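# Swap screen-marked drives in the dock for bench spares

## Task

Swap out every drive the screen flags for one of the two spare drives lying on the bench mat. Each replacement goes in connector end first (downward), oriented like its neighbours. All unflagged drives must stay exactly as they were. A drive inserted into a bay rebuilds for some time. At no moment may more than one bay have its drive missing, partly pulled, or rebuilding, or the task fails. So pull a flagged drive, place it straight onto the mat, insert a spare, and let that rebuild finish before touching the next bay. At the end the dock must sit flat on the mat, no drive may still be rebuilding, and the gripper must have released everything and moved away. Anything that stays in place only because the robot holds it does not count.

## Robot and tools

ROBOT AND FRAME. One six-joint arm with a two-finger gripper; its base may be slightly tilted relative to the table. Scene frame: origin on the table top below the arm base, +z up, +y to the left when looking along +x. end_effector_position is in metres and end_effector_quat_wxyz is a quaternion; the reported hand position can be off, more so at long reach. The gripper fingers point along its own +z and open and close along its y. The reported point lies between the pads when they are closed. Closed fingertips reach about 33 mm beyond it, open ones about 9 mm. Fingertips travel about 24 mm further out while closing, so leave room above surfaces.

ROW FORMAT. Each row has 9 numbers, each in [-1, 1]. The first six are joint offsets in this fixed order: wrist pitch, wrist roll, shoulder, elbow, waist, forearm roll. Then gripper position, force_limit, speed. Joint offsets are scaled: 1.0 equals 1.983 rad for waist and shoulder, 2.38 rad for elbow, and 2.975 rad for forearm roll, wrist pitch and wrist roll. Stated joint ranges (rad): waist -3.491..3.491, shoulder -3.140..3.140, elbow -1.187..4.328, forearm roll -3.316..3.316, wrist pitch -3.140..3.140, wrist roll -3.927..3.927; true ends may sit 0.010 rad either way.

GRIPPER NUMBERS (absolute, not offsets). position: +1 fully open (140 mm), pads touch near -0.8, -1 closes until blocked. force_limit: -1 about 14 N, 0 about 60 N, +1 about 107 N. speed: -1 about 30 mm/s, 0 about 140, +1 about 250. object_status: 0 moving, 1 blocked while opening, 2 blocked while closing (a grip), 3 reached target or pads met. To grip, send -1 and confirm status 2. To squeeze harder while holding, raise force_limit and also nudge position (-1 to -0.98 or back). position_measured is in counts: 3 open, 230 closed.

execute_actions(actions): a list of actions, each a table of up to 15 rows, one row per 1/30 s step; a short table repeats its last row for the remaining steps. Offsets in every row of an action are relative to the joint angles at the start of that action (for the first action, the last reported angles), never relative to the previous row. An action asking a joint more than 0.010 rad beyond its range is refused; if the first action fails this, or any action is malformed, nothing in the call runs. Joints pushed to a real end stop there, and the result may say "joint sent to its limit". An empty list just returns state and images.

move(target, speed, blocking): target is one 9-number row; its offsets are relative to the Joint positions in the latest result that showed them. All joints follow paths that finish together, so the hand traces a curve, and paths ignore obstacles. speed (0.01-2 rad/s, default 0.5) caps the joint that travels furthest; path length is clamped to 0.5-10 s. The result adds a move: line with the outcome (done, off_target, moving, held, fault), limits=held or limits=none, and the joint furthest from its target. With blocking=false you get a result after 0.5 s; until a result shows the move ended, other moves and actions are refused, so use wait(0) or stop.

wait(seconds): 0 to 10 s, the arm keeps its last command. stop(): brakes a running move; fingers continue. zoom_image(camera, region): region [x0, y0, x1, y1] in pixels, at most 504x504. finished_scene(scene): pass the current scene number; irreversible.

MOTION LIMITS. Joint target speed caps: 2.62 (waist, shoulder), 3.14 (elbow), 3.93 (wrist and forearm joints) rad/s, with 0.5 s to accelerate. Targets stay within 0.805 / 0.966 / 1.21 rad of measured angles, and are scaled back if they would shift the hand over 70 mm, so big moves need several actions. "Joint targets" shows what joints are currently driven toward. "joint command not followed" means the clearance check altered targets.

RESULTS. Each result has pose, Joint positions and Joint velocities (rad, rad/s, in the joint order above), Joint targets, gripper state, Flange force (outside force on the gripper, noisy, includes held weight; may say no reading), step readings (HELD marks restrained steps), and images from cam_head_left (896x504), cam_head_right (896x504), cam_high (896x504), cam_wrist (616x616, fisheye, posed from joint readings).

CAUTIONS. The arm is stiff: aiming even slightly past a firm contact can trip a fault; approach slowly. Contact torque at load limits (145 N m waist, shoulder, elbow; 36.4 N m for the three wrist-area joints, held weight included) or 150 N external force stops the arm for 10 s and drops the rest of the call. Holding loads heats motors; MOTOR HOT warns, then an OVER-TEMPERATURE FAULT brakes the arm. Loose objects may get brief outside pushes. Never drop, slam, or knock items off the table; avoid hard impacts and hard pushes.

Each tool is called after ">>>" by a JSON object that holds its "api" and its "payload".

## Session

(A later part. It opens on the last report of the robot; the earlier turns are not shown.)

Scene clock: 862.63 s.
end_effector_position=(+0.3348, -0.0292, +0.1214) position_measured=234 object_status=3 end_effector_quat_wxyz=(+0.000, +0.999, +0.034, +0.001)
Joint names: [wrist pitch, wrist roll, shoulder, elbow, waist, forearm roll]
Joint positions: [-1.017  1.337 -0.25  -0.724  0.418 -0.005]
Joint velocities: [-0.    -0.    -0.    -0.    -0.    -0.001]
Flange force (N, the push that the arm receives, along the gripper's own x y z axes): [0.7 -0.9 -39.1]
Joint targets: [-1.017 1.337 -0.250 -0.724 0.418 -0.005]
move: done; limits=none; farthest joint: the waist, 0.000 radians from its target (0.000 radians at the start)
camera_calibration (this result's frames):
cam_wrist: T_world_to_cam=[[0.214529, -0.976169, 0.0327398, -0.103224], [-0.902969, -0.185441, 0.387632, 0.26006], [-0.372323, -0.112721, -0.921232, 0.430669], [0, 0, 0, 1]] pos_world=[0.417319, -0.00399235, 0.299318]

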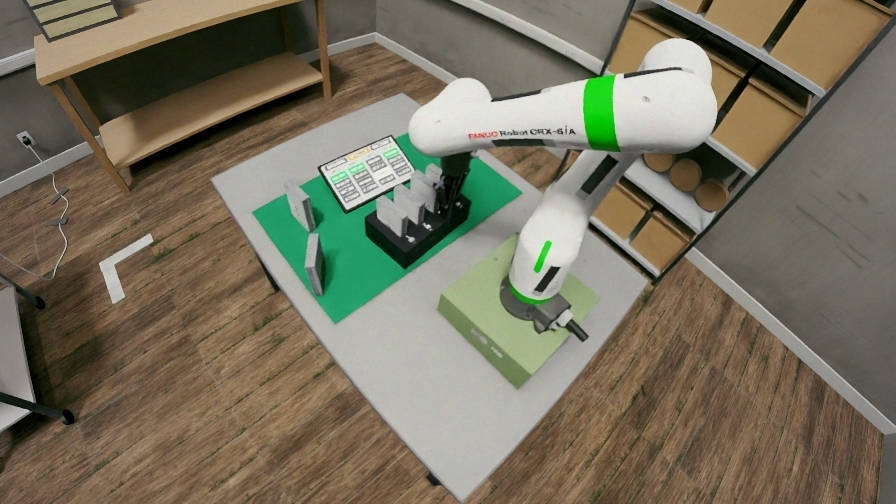

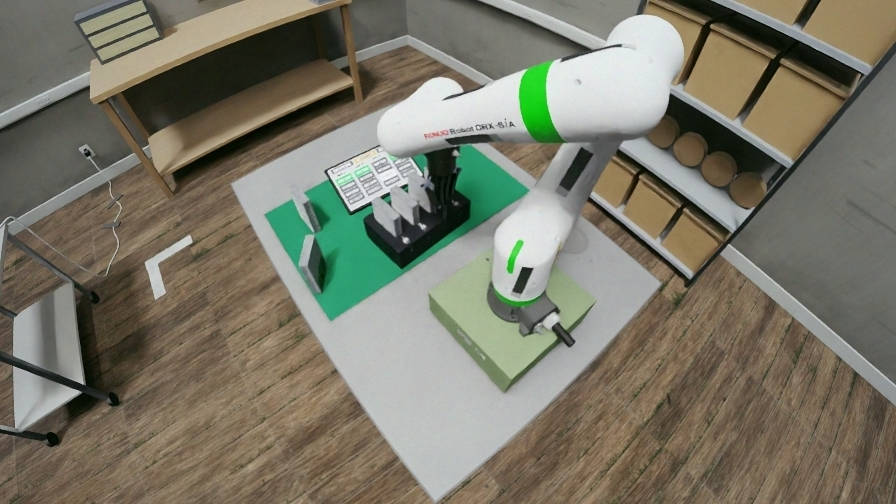

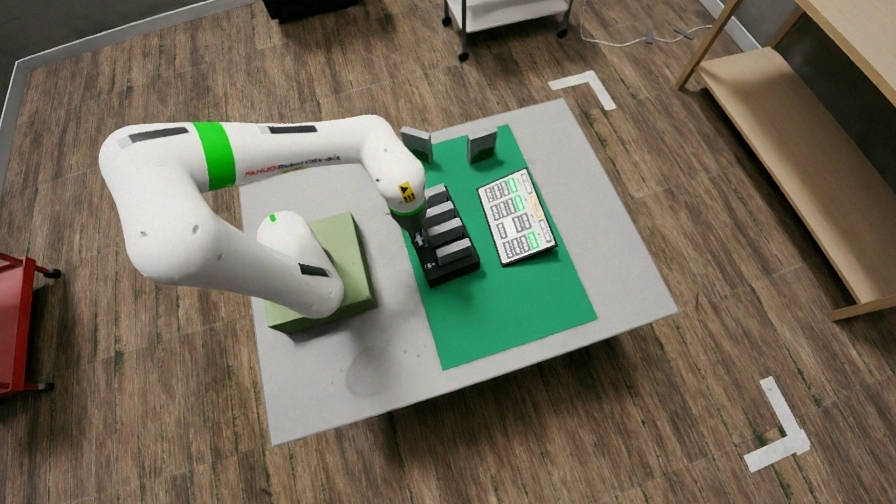

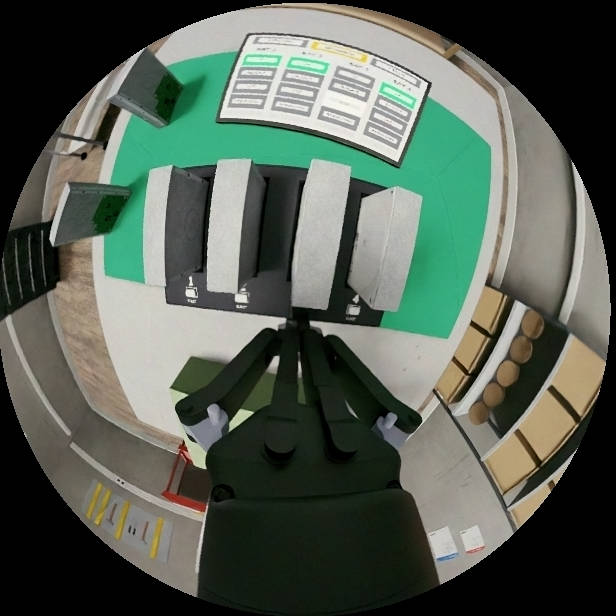

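>>> {"api": "move", "payload": {"target": [-0.1277,0,-0.0726,0.0983,0,0,-1,0.3,0.5], "speed": 0.6}}

>>> {"api": "move", "payload": {"target": [0.0121,0.0232,0.1145,0.0807,-0.0343,-0.002,-0.157,0.3,0.5], "speed": 0.6}}

>>> {"api": "move", "payload": {"target": [0.0366,0,0.0121,-0.0361,-0.0005,0,-0.157,0.3,0.5], "speed": 0.3}}

Scene clock: 872.23 s.
end_effector_position=(+0.3342, -0.0284, +0.2580) position_measured=234 object_status=3 end_effector_quat_wxyz=(-0.000, +0.999, +0.035, -0.000)
Joint names: [wrist pitch, wrist roll, shoulder, elbow, waist, forearm roll]
Joint positions: [-1.397  1.337 -0.394 -0.49   0.418 -0.005]
Joint velocities: [-0.    -0.002 -0.     0.     0.     0.001]
Flange force (N, the push that the arm receives, along the gripper's own x y z axes): [5.1 2.5 -4.5]
Joint targets: [-1.397 1.337 -0.394 -0.490 0.418 -0.005]
move: done; limits=none; farthest joint: the waist, 0.000 radians from its target (0.000 radians at the start)
camera_calibration (this result's frames):
cam_wrist: T_world_to_cam=[[0.216315, -0.975791, 0.0322434, -0.107307], [-0.90183, -0.187049, 0.389507, 0.205822], [-0.374046, -0.113334, -0.920459, 0.556809], [0, 0, 0, 1]] pos_world=[0.417101, -0.00310482, 0.43581]

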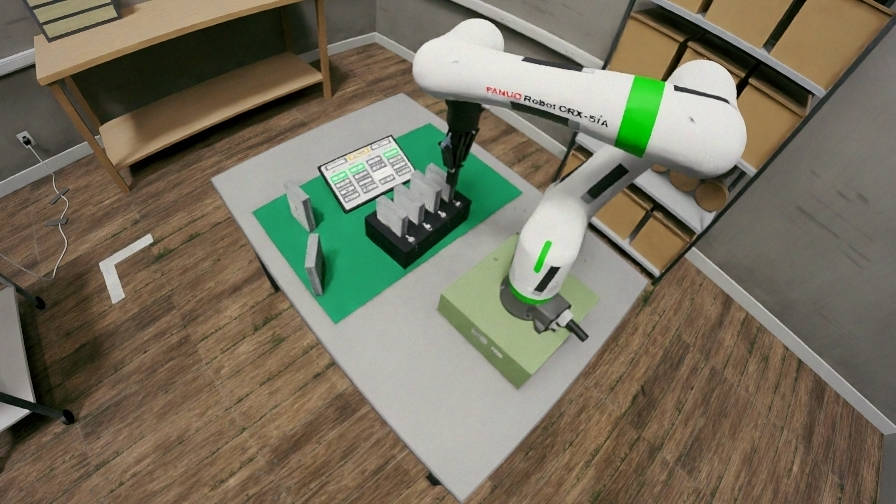

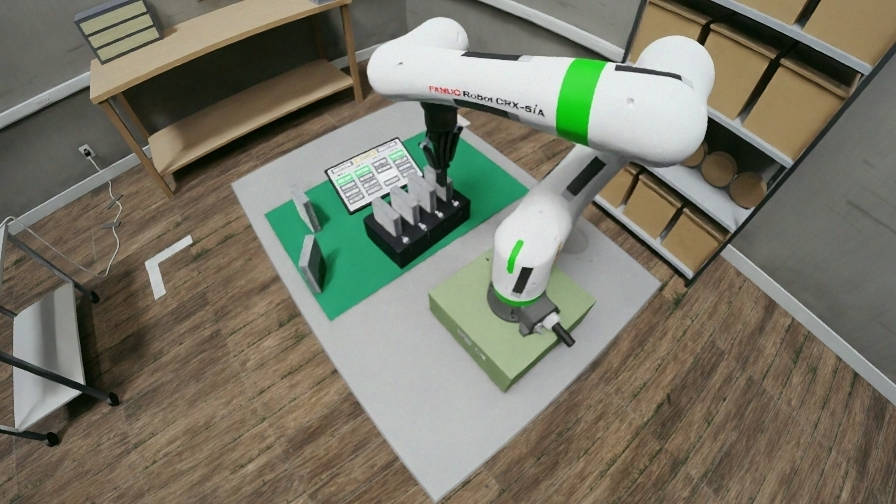

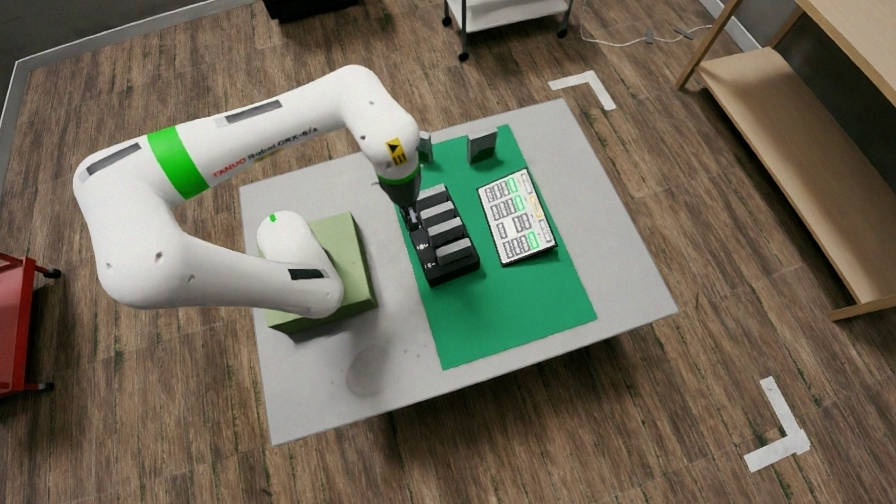

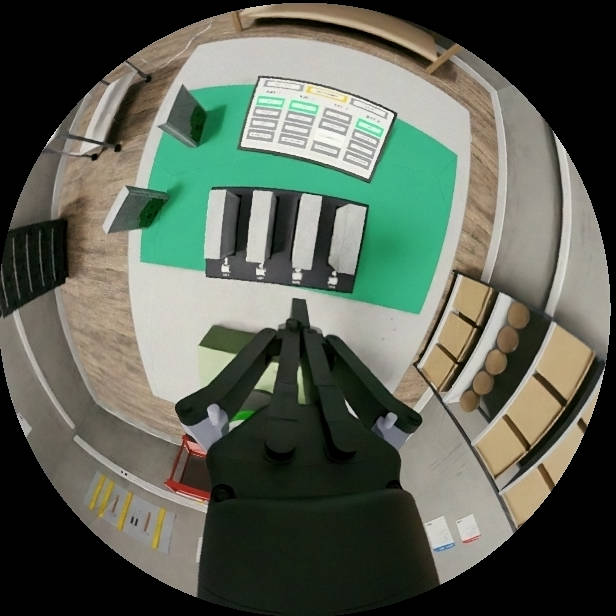

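Scene clock: 873.03 s.
end_effector_position=(+0.4166, -0.0275, +0.2620) position_measured=149 object_status=3 end_effector_quat_wxyz=(-0.000, +0.999, +0.035, +0.000)
Joint names: [wrist pitch, wrist roll, shoulder, elbow, waist, forearm roll]
Joint positions: [-1.361  1.406 -0.167 -0.298  0.35  -0.011]
Joint velocities: [ 0.     0.001  0.001  0.001 -0.     0.   ]
Flange force (N, the push that the arm receives, along the gripper's own x y z axes): [6.1 0.8 -2.7]
Joint targets: [-1.361 1.406 -0.167 -0.298 0.350 -0.011]
move: done; limits=none; farthest joint: the waist, 0.000 radians from its target (0.068 radians at the start)
camera_calibration (this result's frames):
cam_wrist: T_world_to_cam=[[0.216068, -0.975865, 0.0316459, -0.124055], [-0.902407, -0.187218, 0.388087, 0.279338], [-0.372796, -0.112411, -0.921079, 0.591094], [0, 0, 0, 1]] pos_world=[0.499238, -0.00231881, 0.439962]

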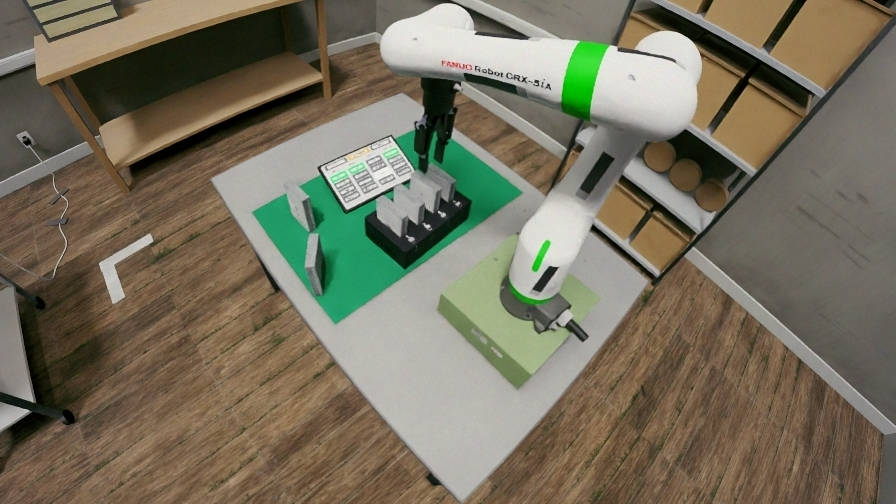

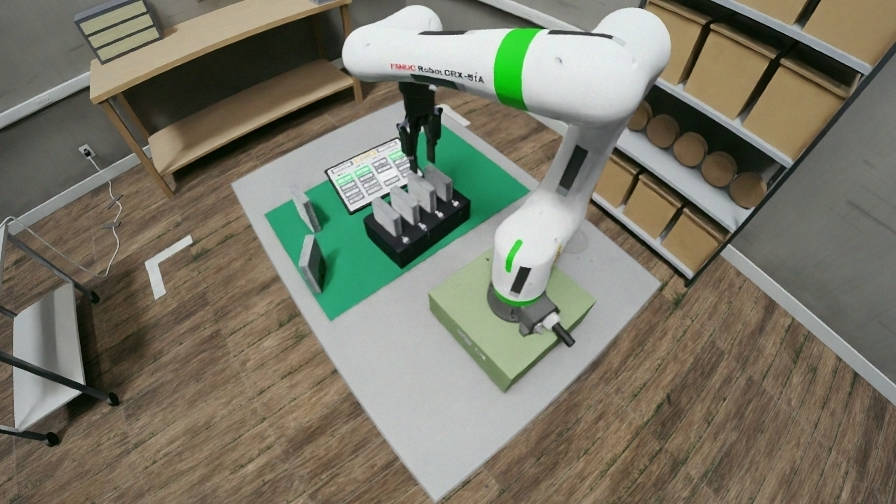

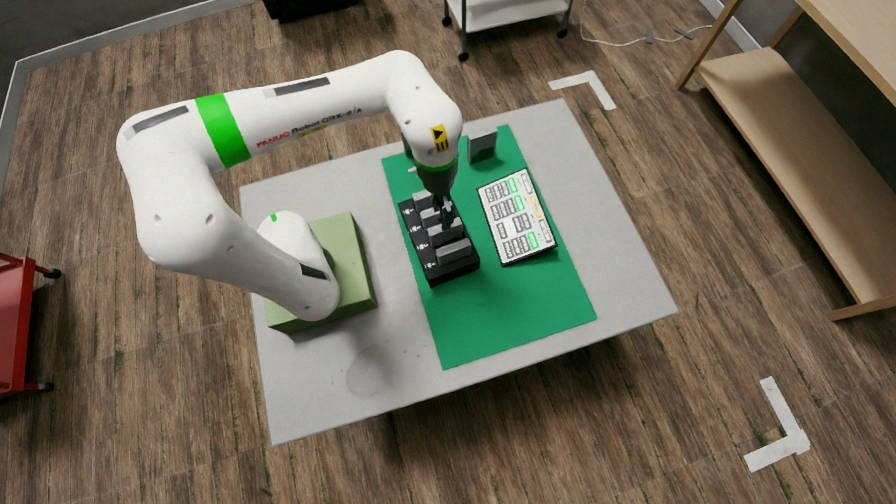

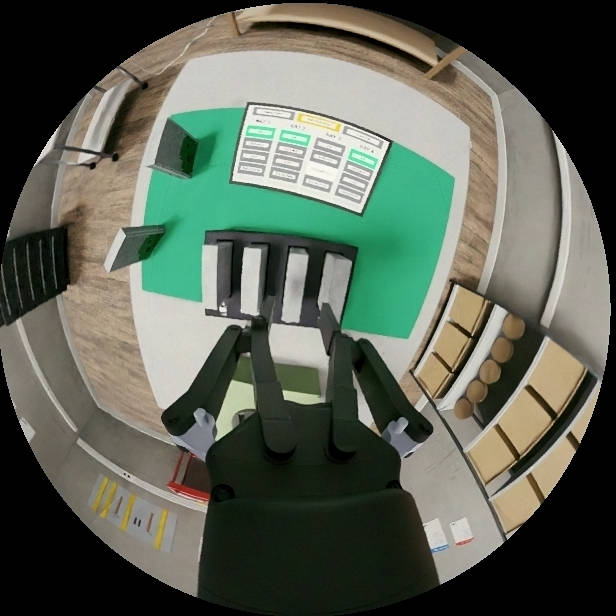

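Scene clock: 873.80 s.
end_effector_position=(+0.4137, -0.0291, +0.2172) position_measured=149 object_status=3 end_effector_quat_wxyz=(-0.000, +0.999, +0.034, -0.000)
Joint names: [wrist pitch, wrist roll, shoulder, elbow, waist, forearm roll]
Joint positions: [-1.252  1.406 -0.143 -0.384  0.349 -0.011]
Joint velocities: [ 0.001  0.     0.     0.     0.    -0.001]
Flange force (N, the push that the arm receives, along the gripper's own x y z axes): [12.0 1.9 -2.5]
Joint targets: [-1.252 1.406 -0.143 -0.384 0.349 -0.011]
move: done; limits=none; farthest joint: the waist, 0.000 radians from its target (0.001 radians at the start)
camera_calibration (this result's frames):
cam_wrist: T_world_to_cam=[[0.213971, -0.976316, 0.0319851, -0.122835], [-0.902444, -0.185035, 0.389046, 0.293719], [-0.373913, -0.112109, -0.920663, 0.548956], [0, 0, 0, 1]] pos_world=[0.49661, -0.00403459, 0.395062]

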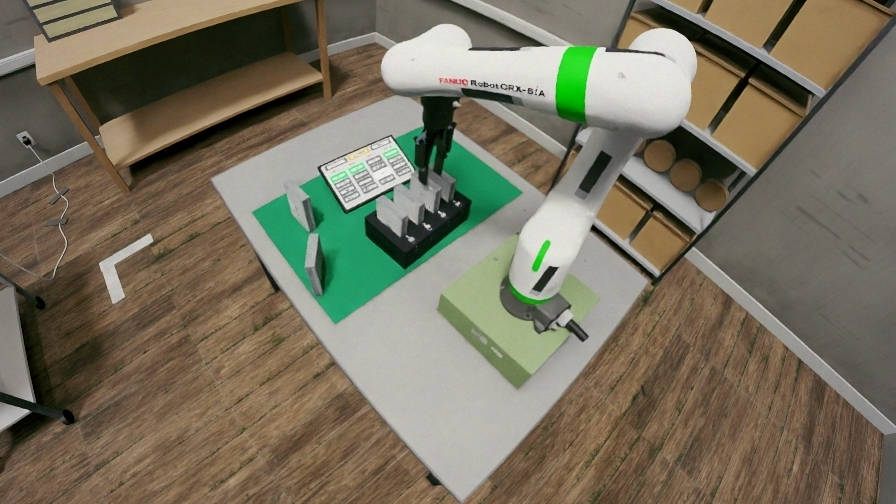

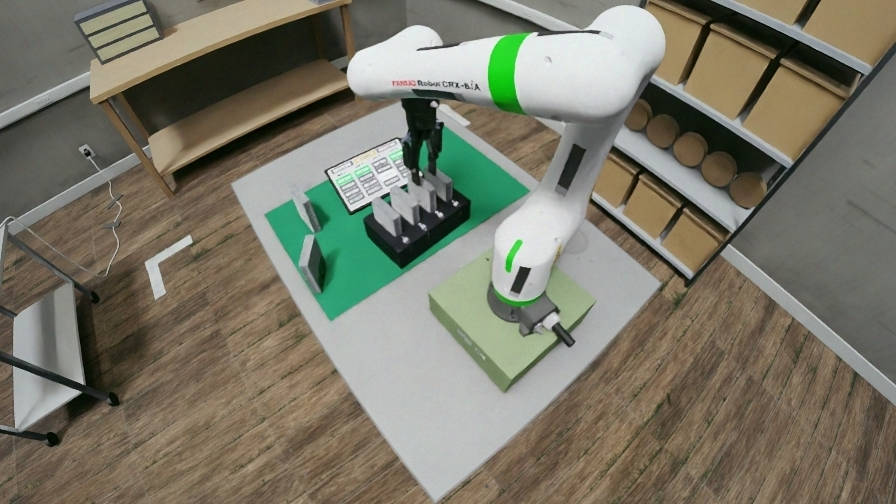

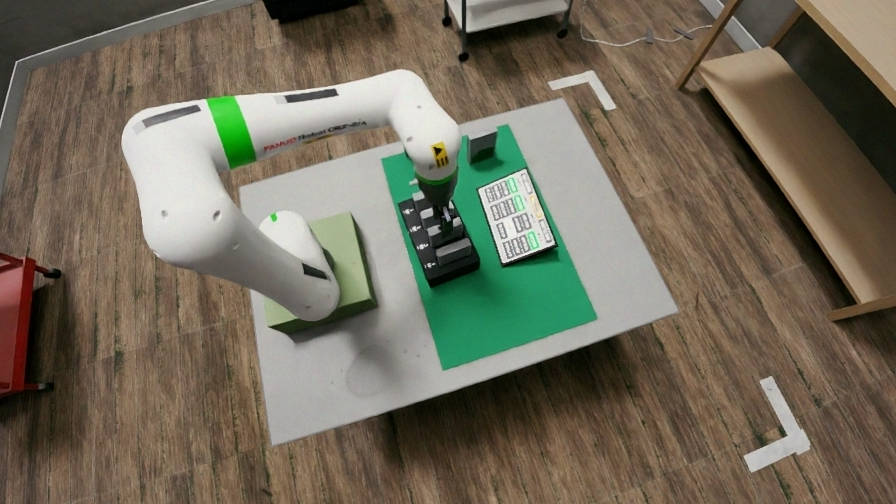

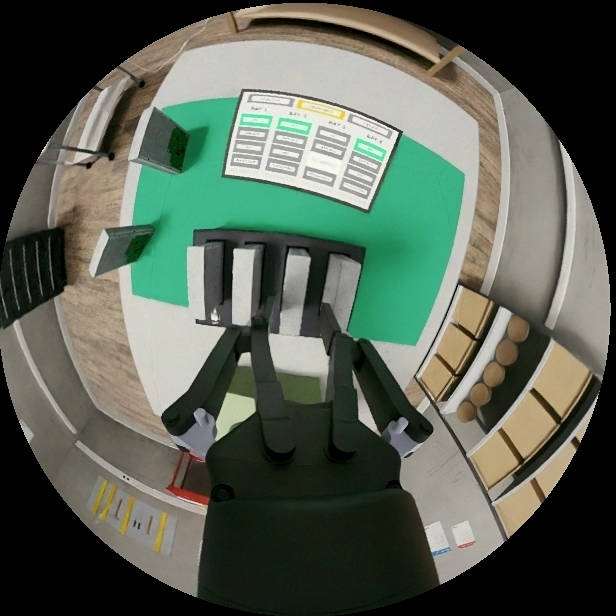

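>>> {"api": "move", "payload": {"target": [0.0353,0,0.0197,-0.0269,0,0,-0.157,0.3,0.5], "speed": 0.3}}

>>> {"api": "move", "payload": {"target": [0.0343,0,0.0287,-0.0218,0,0,-0.157,0.3,0.5], "speed": 0.2}}

Scene clock: 879.10 s.
end_effector_position=(+0.4144, -0.0296, +0.1767) position_measured=149 object_status=3 end_effector_quat_wxyz=(-0.000, +0.999, +0.033, +0.001)
Joint names: [wrist pitch, wrist roll, shoulder, elbow, waist, forearm roll]
Joint positions: [-1.147  1.406 -0.104 -0.448  0.349 -0.011]
Joint velocities: [ 0.    -0.001 -0.    -0.    -0.     0.   ]
Flange force (N, the push that the arm receives, along the gripper's own x y z axes): [8.2 3.0 -1.6]
Joint targets: [-1.147 1.406 -0.104 -0.448 0.349 -0.011]
move: done; limits=none; farthest joint: the waist, 0.000 radians from its target (0.000 radians at the start)
camera_calibration (this result's frames):
cam_wrist: T_world_to_cam=[[0.212928, -0.976527, 0.0324999, -0.121799], [-0.903404, -0.184095, 0.387259, 0.310716], [-0.372186, -0.111819, -0.921398, 0.511284], [0, 0, 0, 1]] pos_world=[0.496929, -0.00456795, 0.354727]

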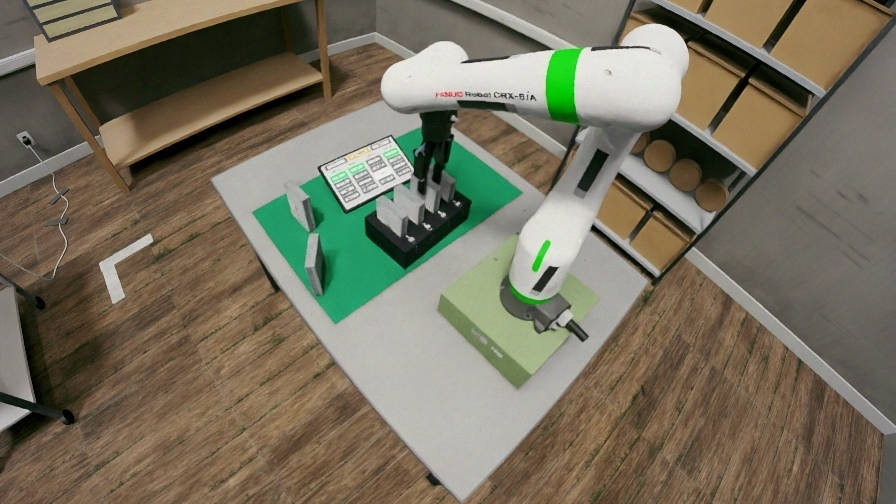

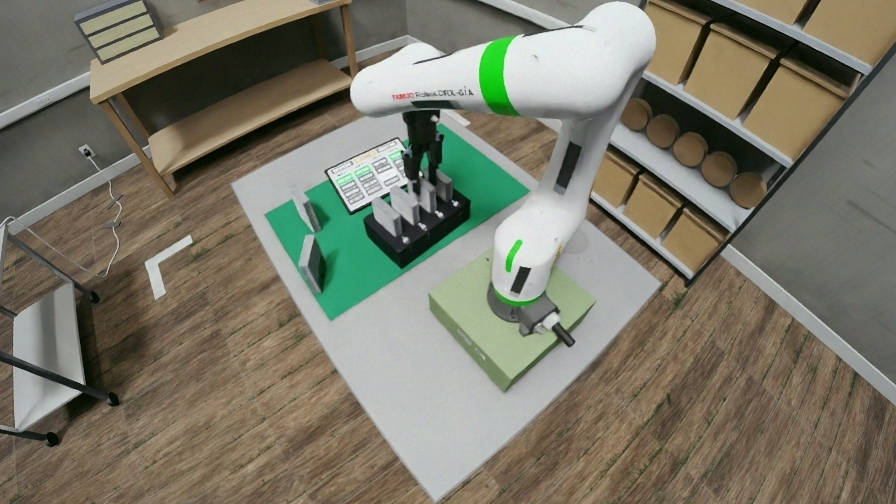

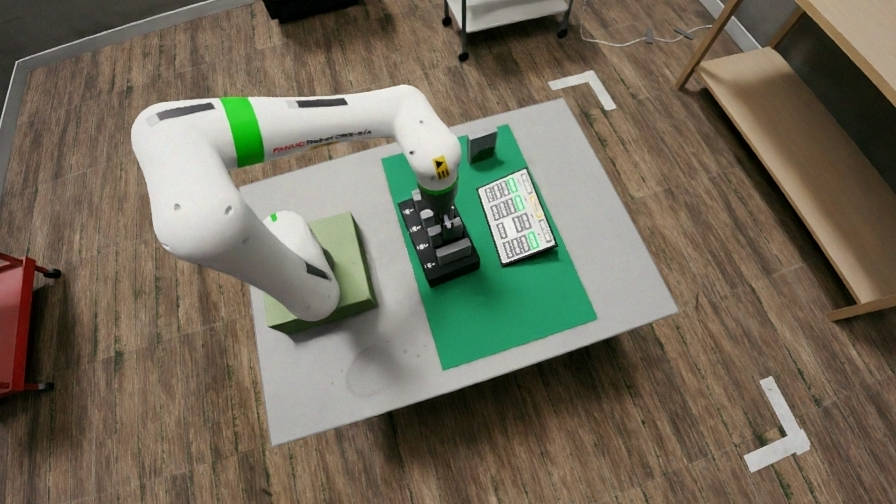

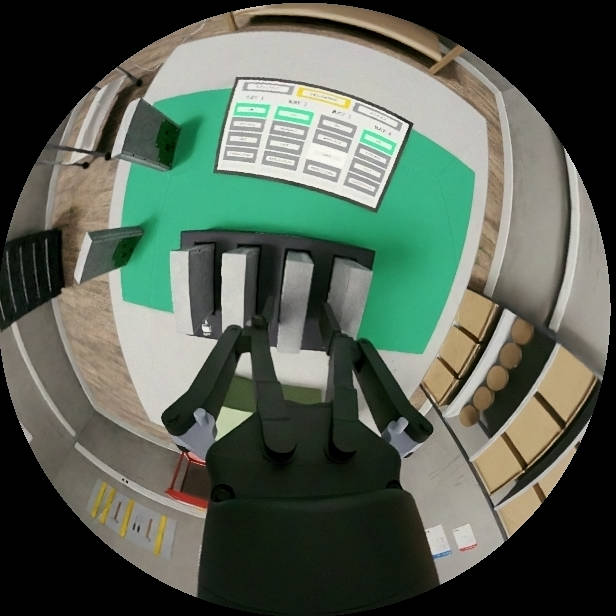

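Scene clock: 879.93 s.
end_effector_position=(+0.4139, -0.0303, +0.1352) position_measured=149 object_status=3 end_effector_quat_wxyz=(+0.001, +0.999, +0.033, -0.003)
Joint names: [wrist pitch, wrist roll, shoulder, elbow, waist, forearm roll]
Joint positions: [-1.045  1.406 -0.047 -0.5    0.349 -0.011]
Joint velocities: [ 0.  0. -0.  0.  0. -0.]
Flange force (N, the push that the arm receives, along the gripper's own x y z axes): [8.5 2.9 0.5]
Joint targets: [-1.045 1.406 -0.047 -0.500 0.349 -0.011]
move: done; limits=none; farthest joint: the waist, 0.000 radians from its target (0.000 radians at the start)
camera_calibration (this result's frames):
cam_wrist: T_world_to_cam=[[0.212107, -0.976684, 0.0331603, -0.120816], [-0.901077, -0.182328, 0.393467, 0.324471], [-0.378246, -0.113337, -0.918741, 0.474851], [0, 0, 0, 1]] pos_world=[0.49761, -0.00502104, 0.312603]

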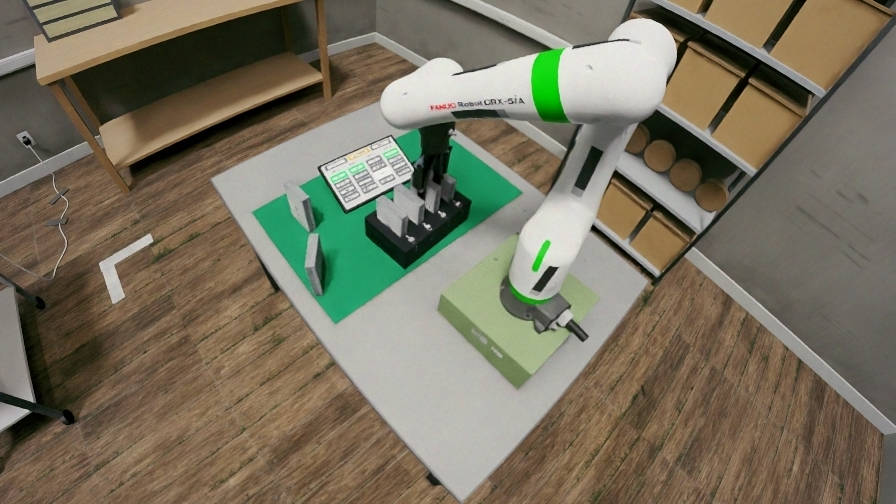

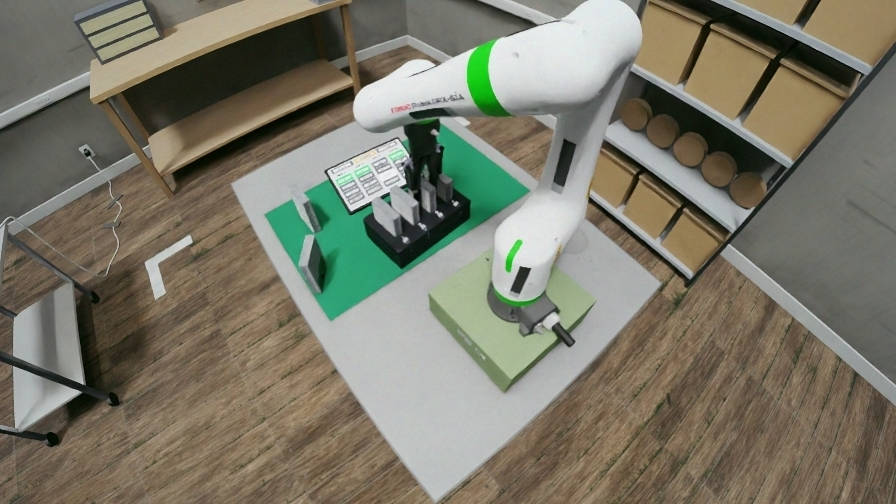

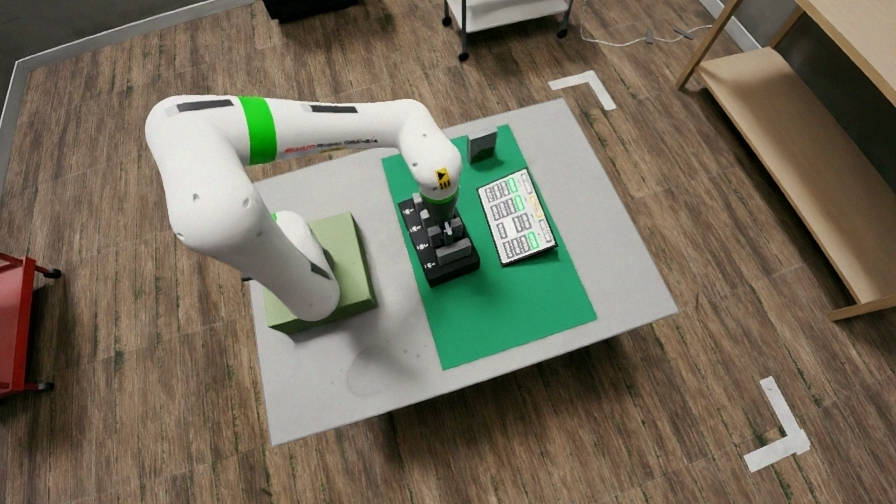

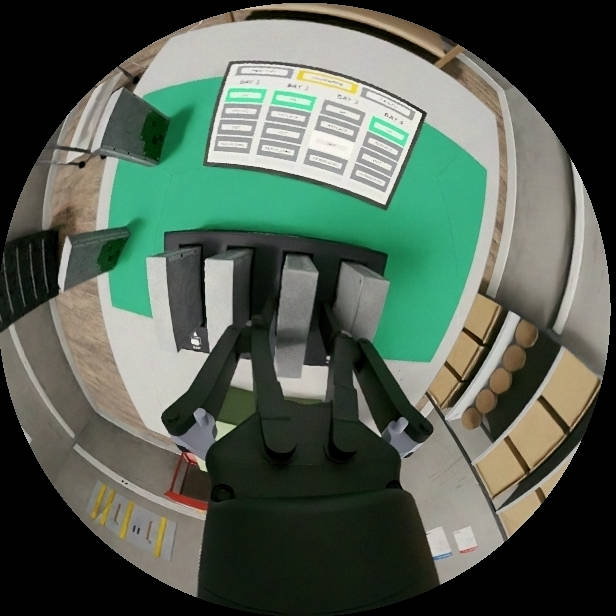

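>>> {"api": "execute_actions", "payload": {"actions": [[[0,0,0,0,0,0,-1,0.2,-0.3]],[[0,0,0,0,0,0,-1,0.2,-0.3]]]}}

Scene clock: 882.67 s.
end_effector_position=(+0.4140, -0.0302, +0.1352) position_measured=194 object_status=2 end_effector_quat_wxyz=(+0.001, +0.999, +0.033, -0.002)
Joint names: [wrist pitch, wrist roll, shoulder, elbow, waist, forearm roll]
Joint positions: [-1.045  1.406 -0.047 -0.5    0.349 -0.011]
Joint velocities: [ 0.001  0.001  0.     0.001 -0.    -0.001]
Flange force (N, the push that the arm receives, along the gripper's own x y z axes): [2.9 -42.5 -19.3]
Flange force at the end of the 1st action (N, along the gripper's axes at the end of the call): [5.1 -42.0 -18.3]
Joint targets: [-1.045 1.406 -0.047 -0.500 0.349 -0.011]
Step readings (joint positions; steps 1 to 15: 1st action; 16 to 30: 2nd action):
0: [-1.045 1.406 -0.047 -0.500 0.349 -0.011]
1: [-1.045 1.406 -0.047 -0.500 0.349 -0.011]
2: [-1.045 1.406 -0.047 -0.500 0.349 -0.011]
4: [-1.045 1.406 -0.047 -0.500 0.349 -0.011]
8: [-1.045 1.406 -0.047 -0.500 0.349 -0.012]
15: [-1.045 1.406 -0.047 -0.500 0.349 -0.011]
16: [-1.045 1.406 -0.047 -0.500 0.349 -0.011]
17: [-1.045 1.406 -0.047 -0.500 0.349 -0.011]
19: [-1.045 1.406 -0.047 -0.500 0.349 -0.011]
23: [-1.045 1.406 -0.047 -0.500 0.349 -0.011]
30: Joint positions above
camera_calibration (this result's frames):
cam_wrist: T_world_to_cam=[[0.212152, -0.976678, 0.0330334, -0.120752], [-0.901177, -0.182454, 0.393181, 0.324631], [-0.377984, -0.113183, -0.918867, 0.474823], [0, 0, 0, 1]] pos_world=[0.497644, -0.00496373, 0.312649]

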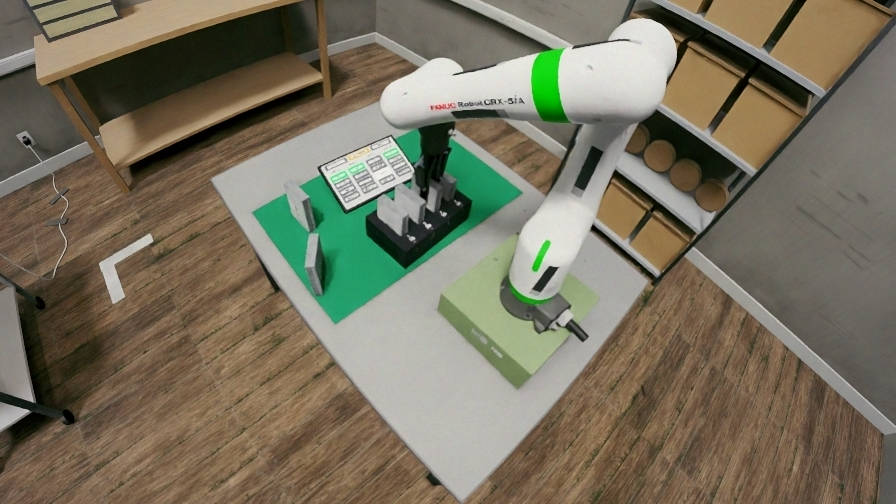

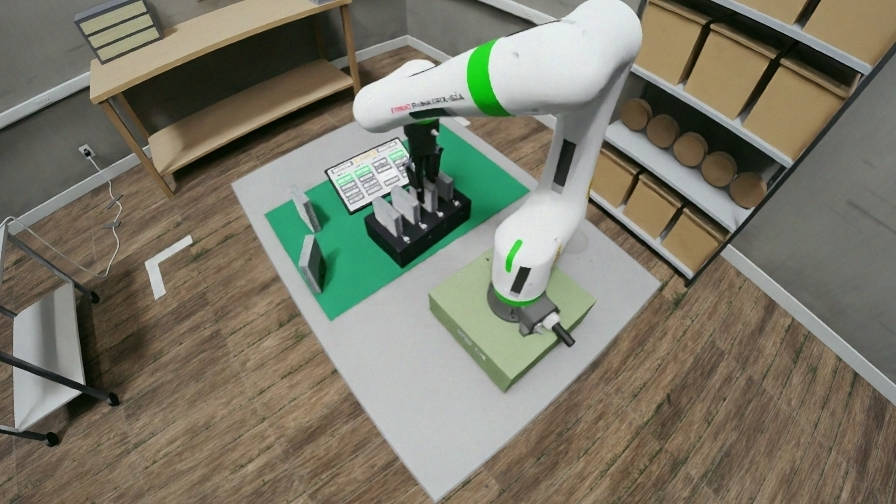

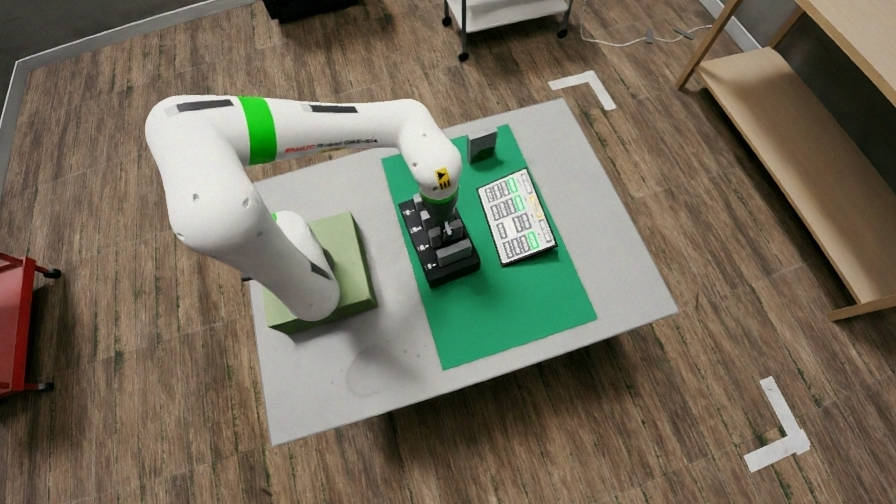

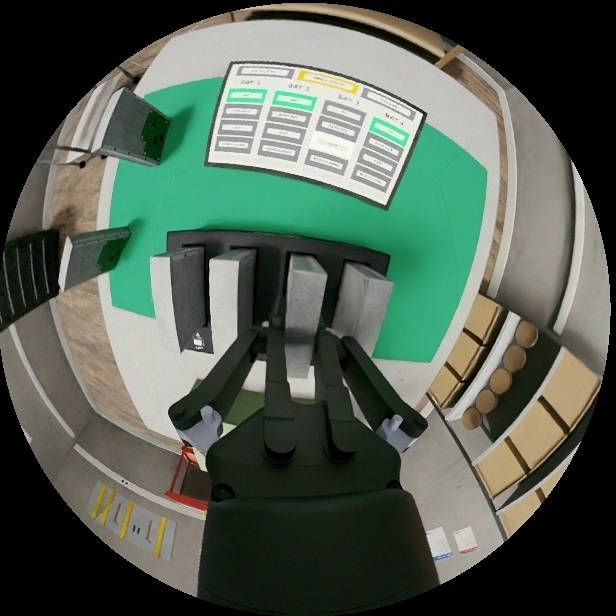

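>>> {"api": "move", "payload": {"target": [0,0,0,0,0.0015,0,-1,0.2,-0.3], "speed": 0.01}}

Scene clock: 888.10 s.
end_effector_position=(+0.4141, -0.0290, +0.1352) position_measured=194 object_status=2 end_effector_quat_wxyz=(+0.001, +0.999, +0.034, -0.002)
Joint names: [wrist pitch, wrist roll, shoulder, elbow, waist, forearm roll]
Joint positions: [-1.045  1.406 -0.047 -0.5    0.352 -0.011]
Joint velocities: [ 0.    -0.001 -0.    -0.001  0.     0.   ]
Flange force (N, the push that the arm receives, along the gripper's own x y z axes): [2.4 -17.5 -11.0]
Joint targets: [-1.045 1.406 -0.047 -0.500 0.352 -0.011]
move: done; limits=none; farthest joint: the waist, 0.000 radians from its target (0.003 radians at the start)
camera_calibration (this result's frames):
cam_wrist: T_world_to_cam=[[0.215018, -0.97606, 0.0327648, -0.120697], [-0.900612, -0.185198, 0.393193, 0.324634], [-0.377712, -0.114052, -0.918872, 0.474825], [0, 0, 0, 1]] pos_world=[0.497668, -0.00353182, 0.312615]

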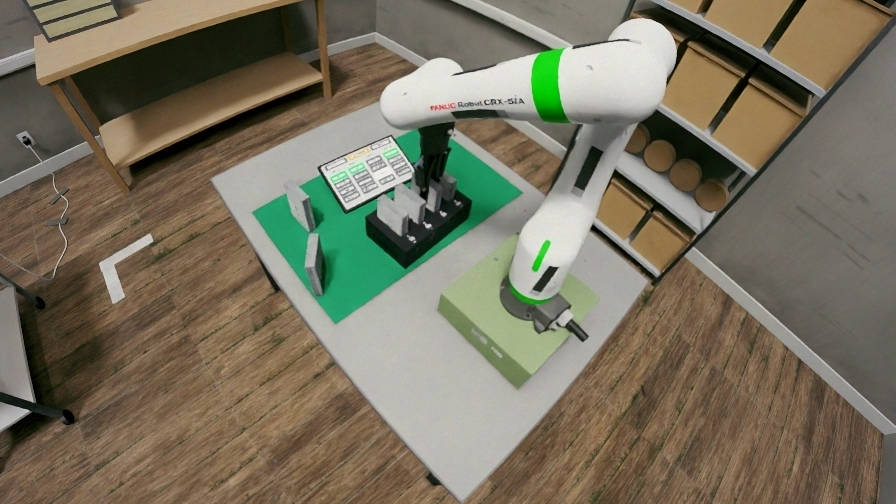

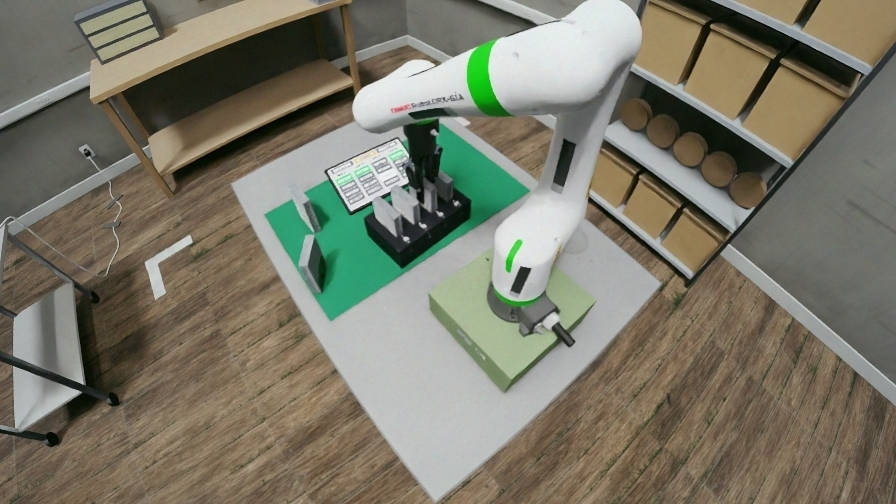

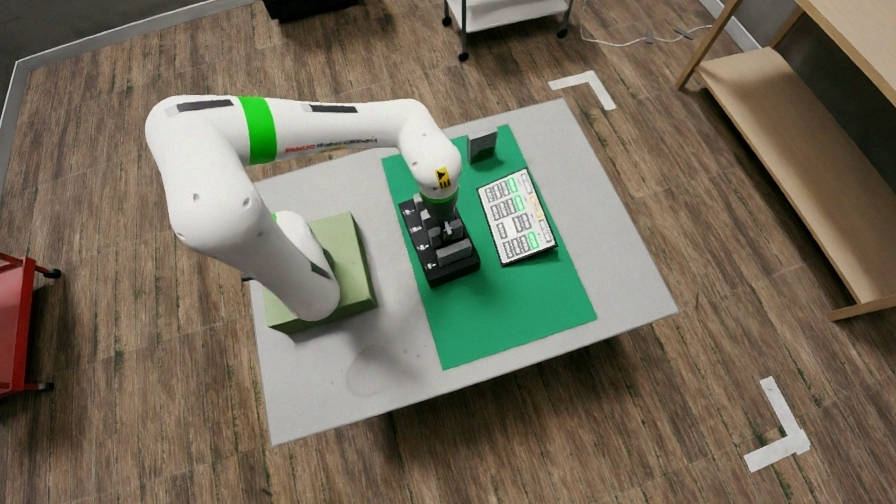

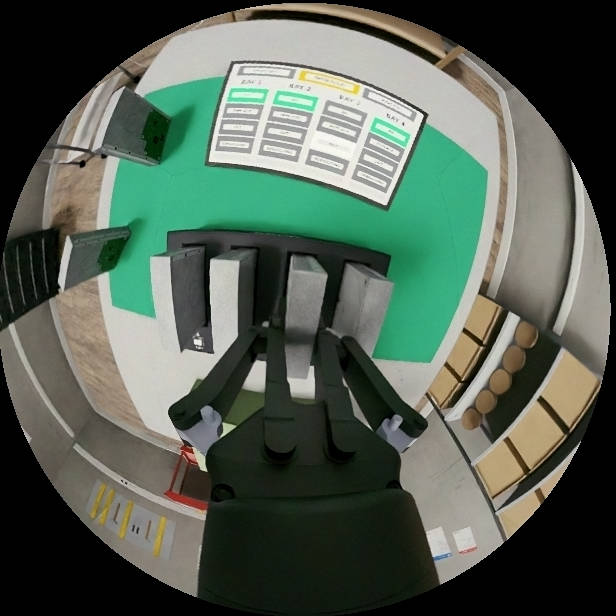

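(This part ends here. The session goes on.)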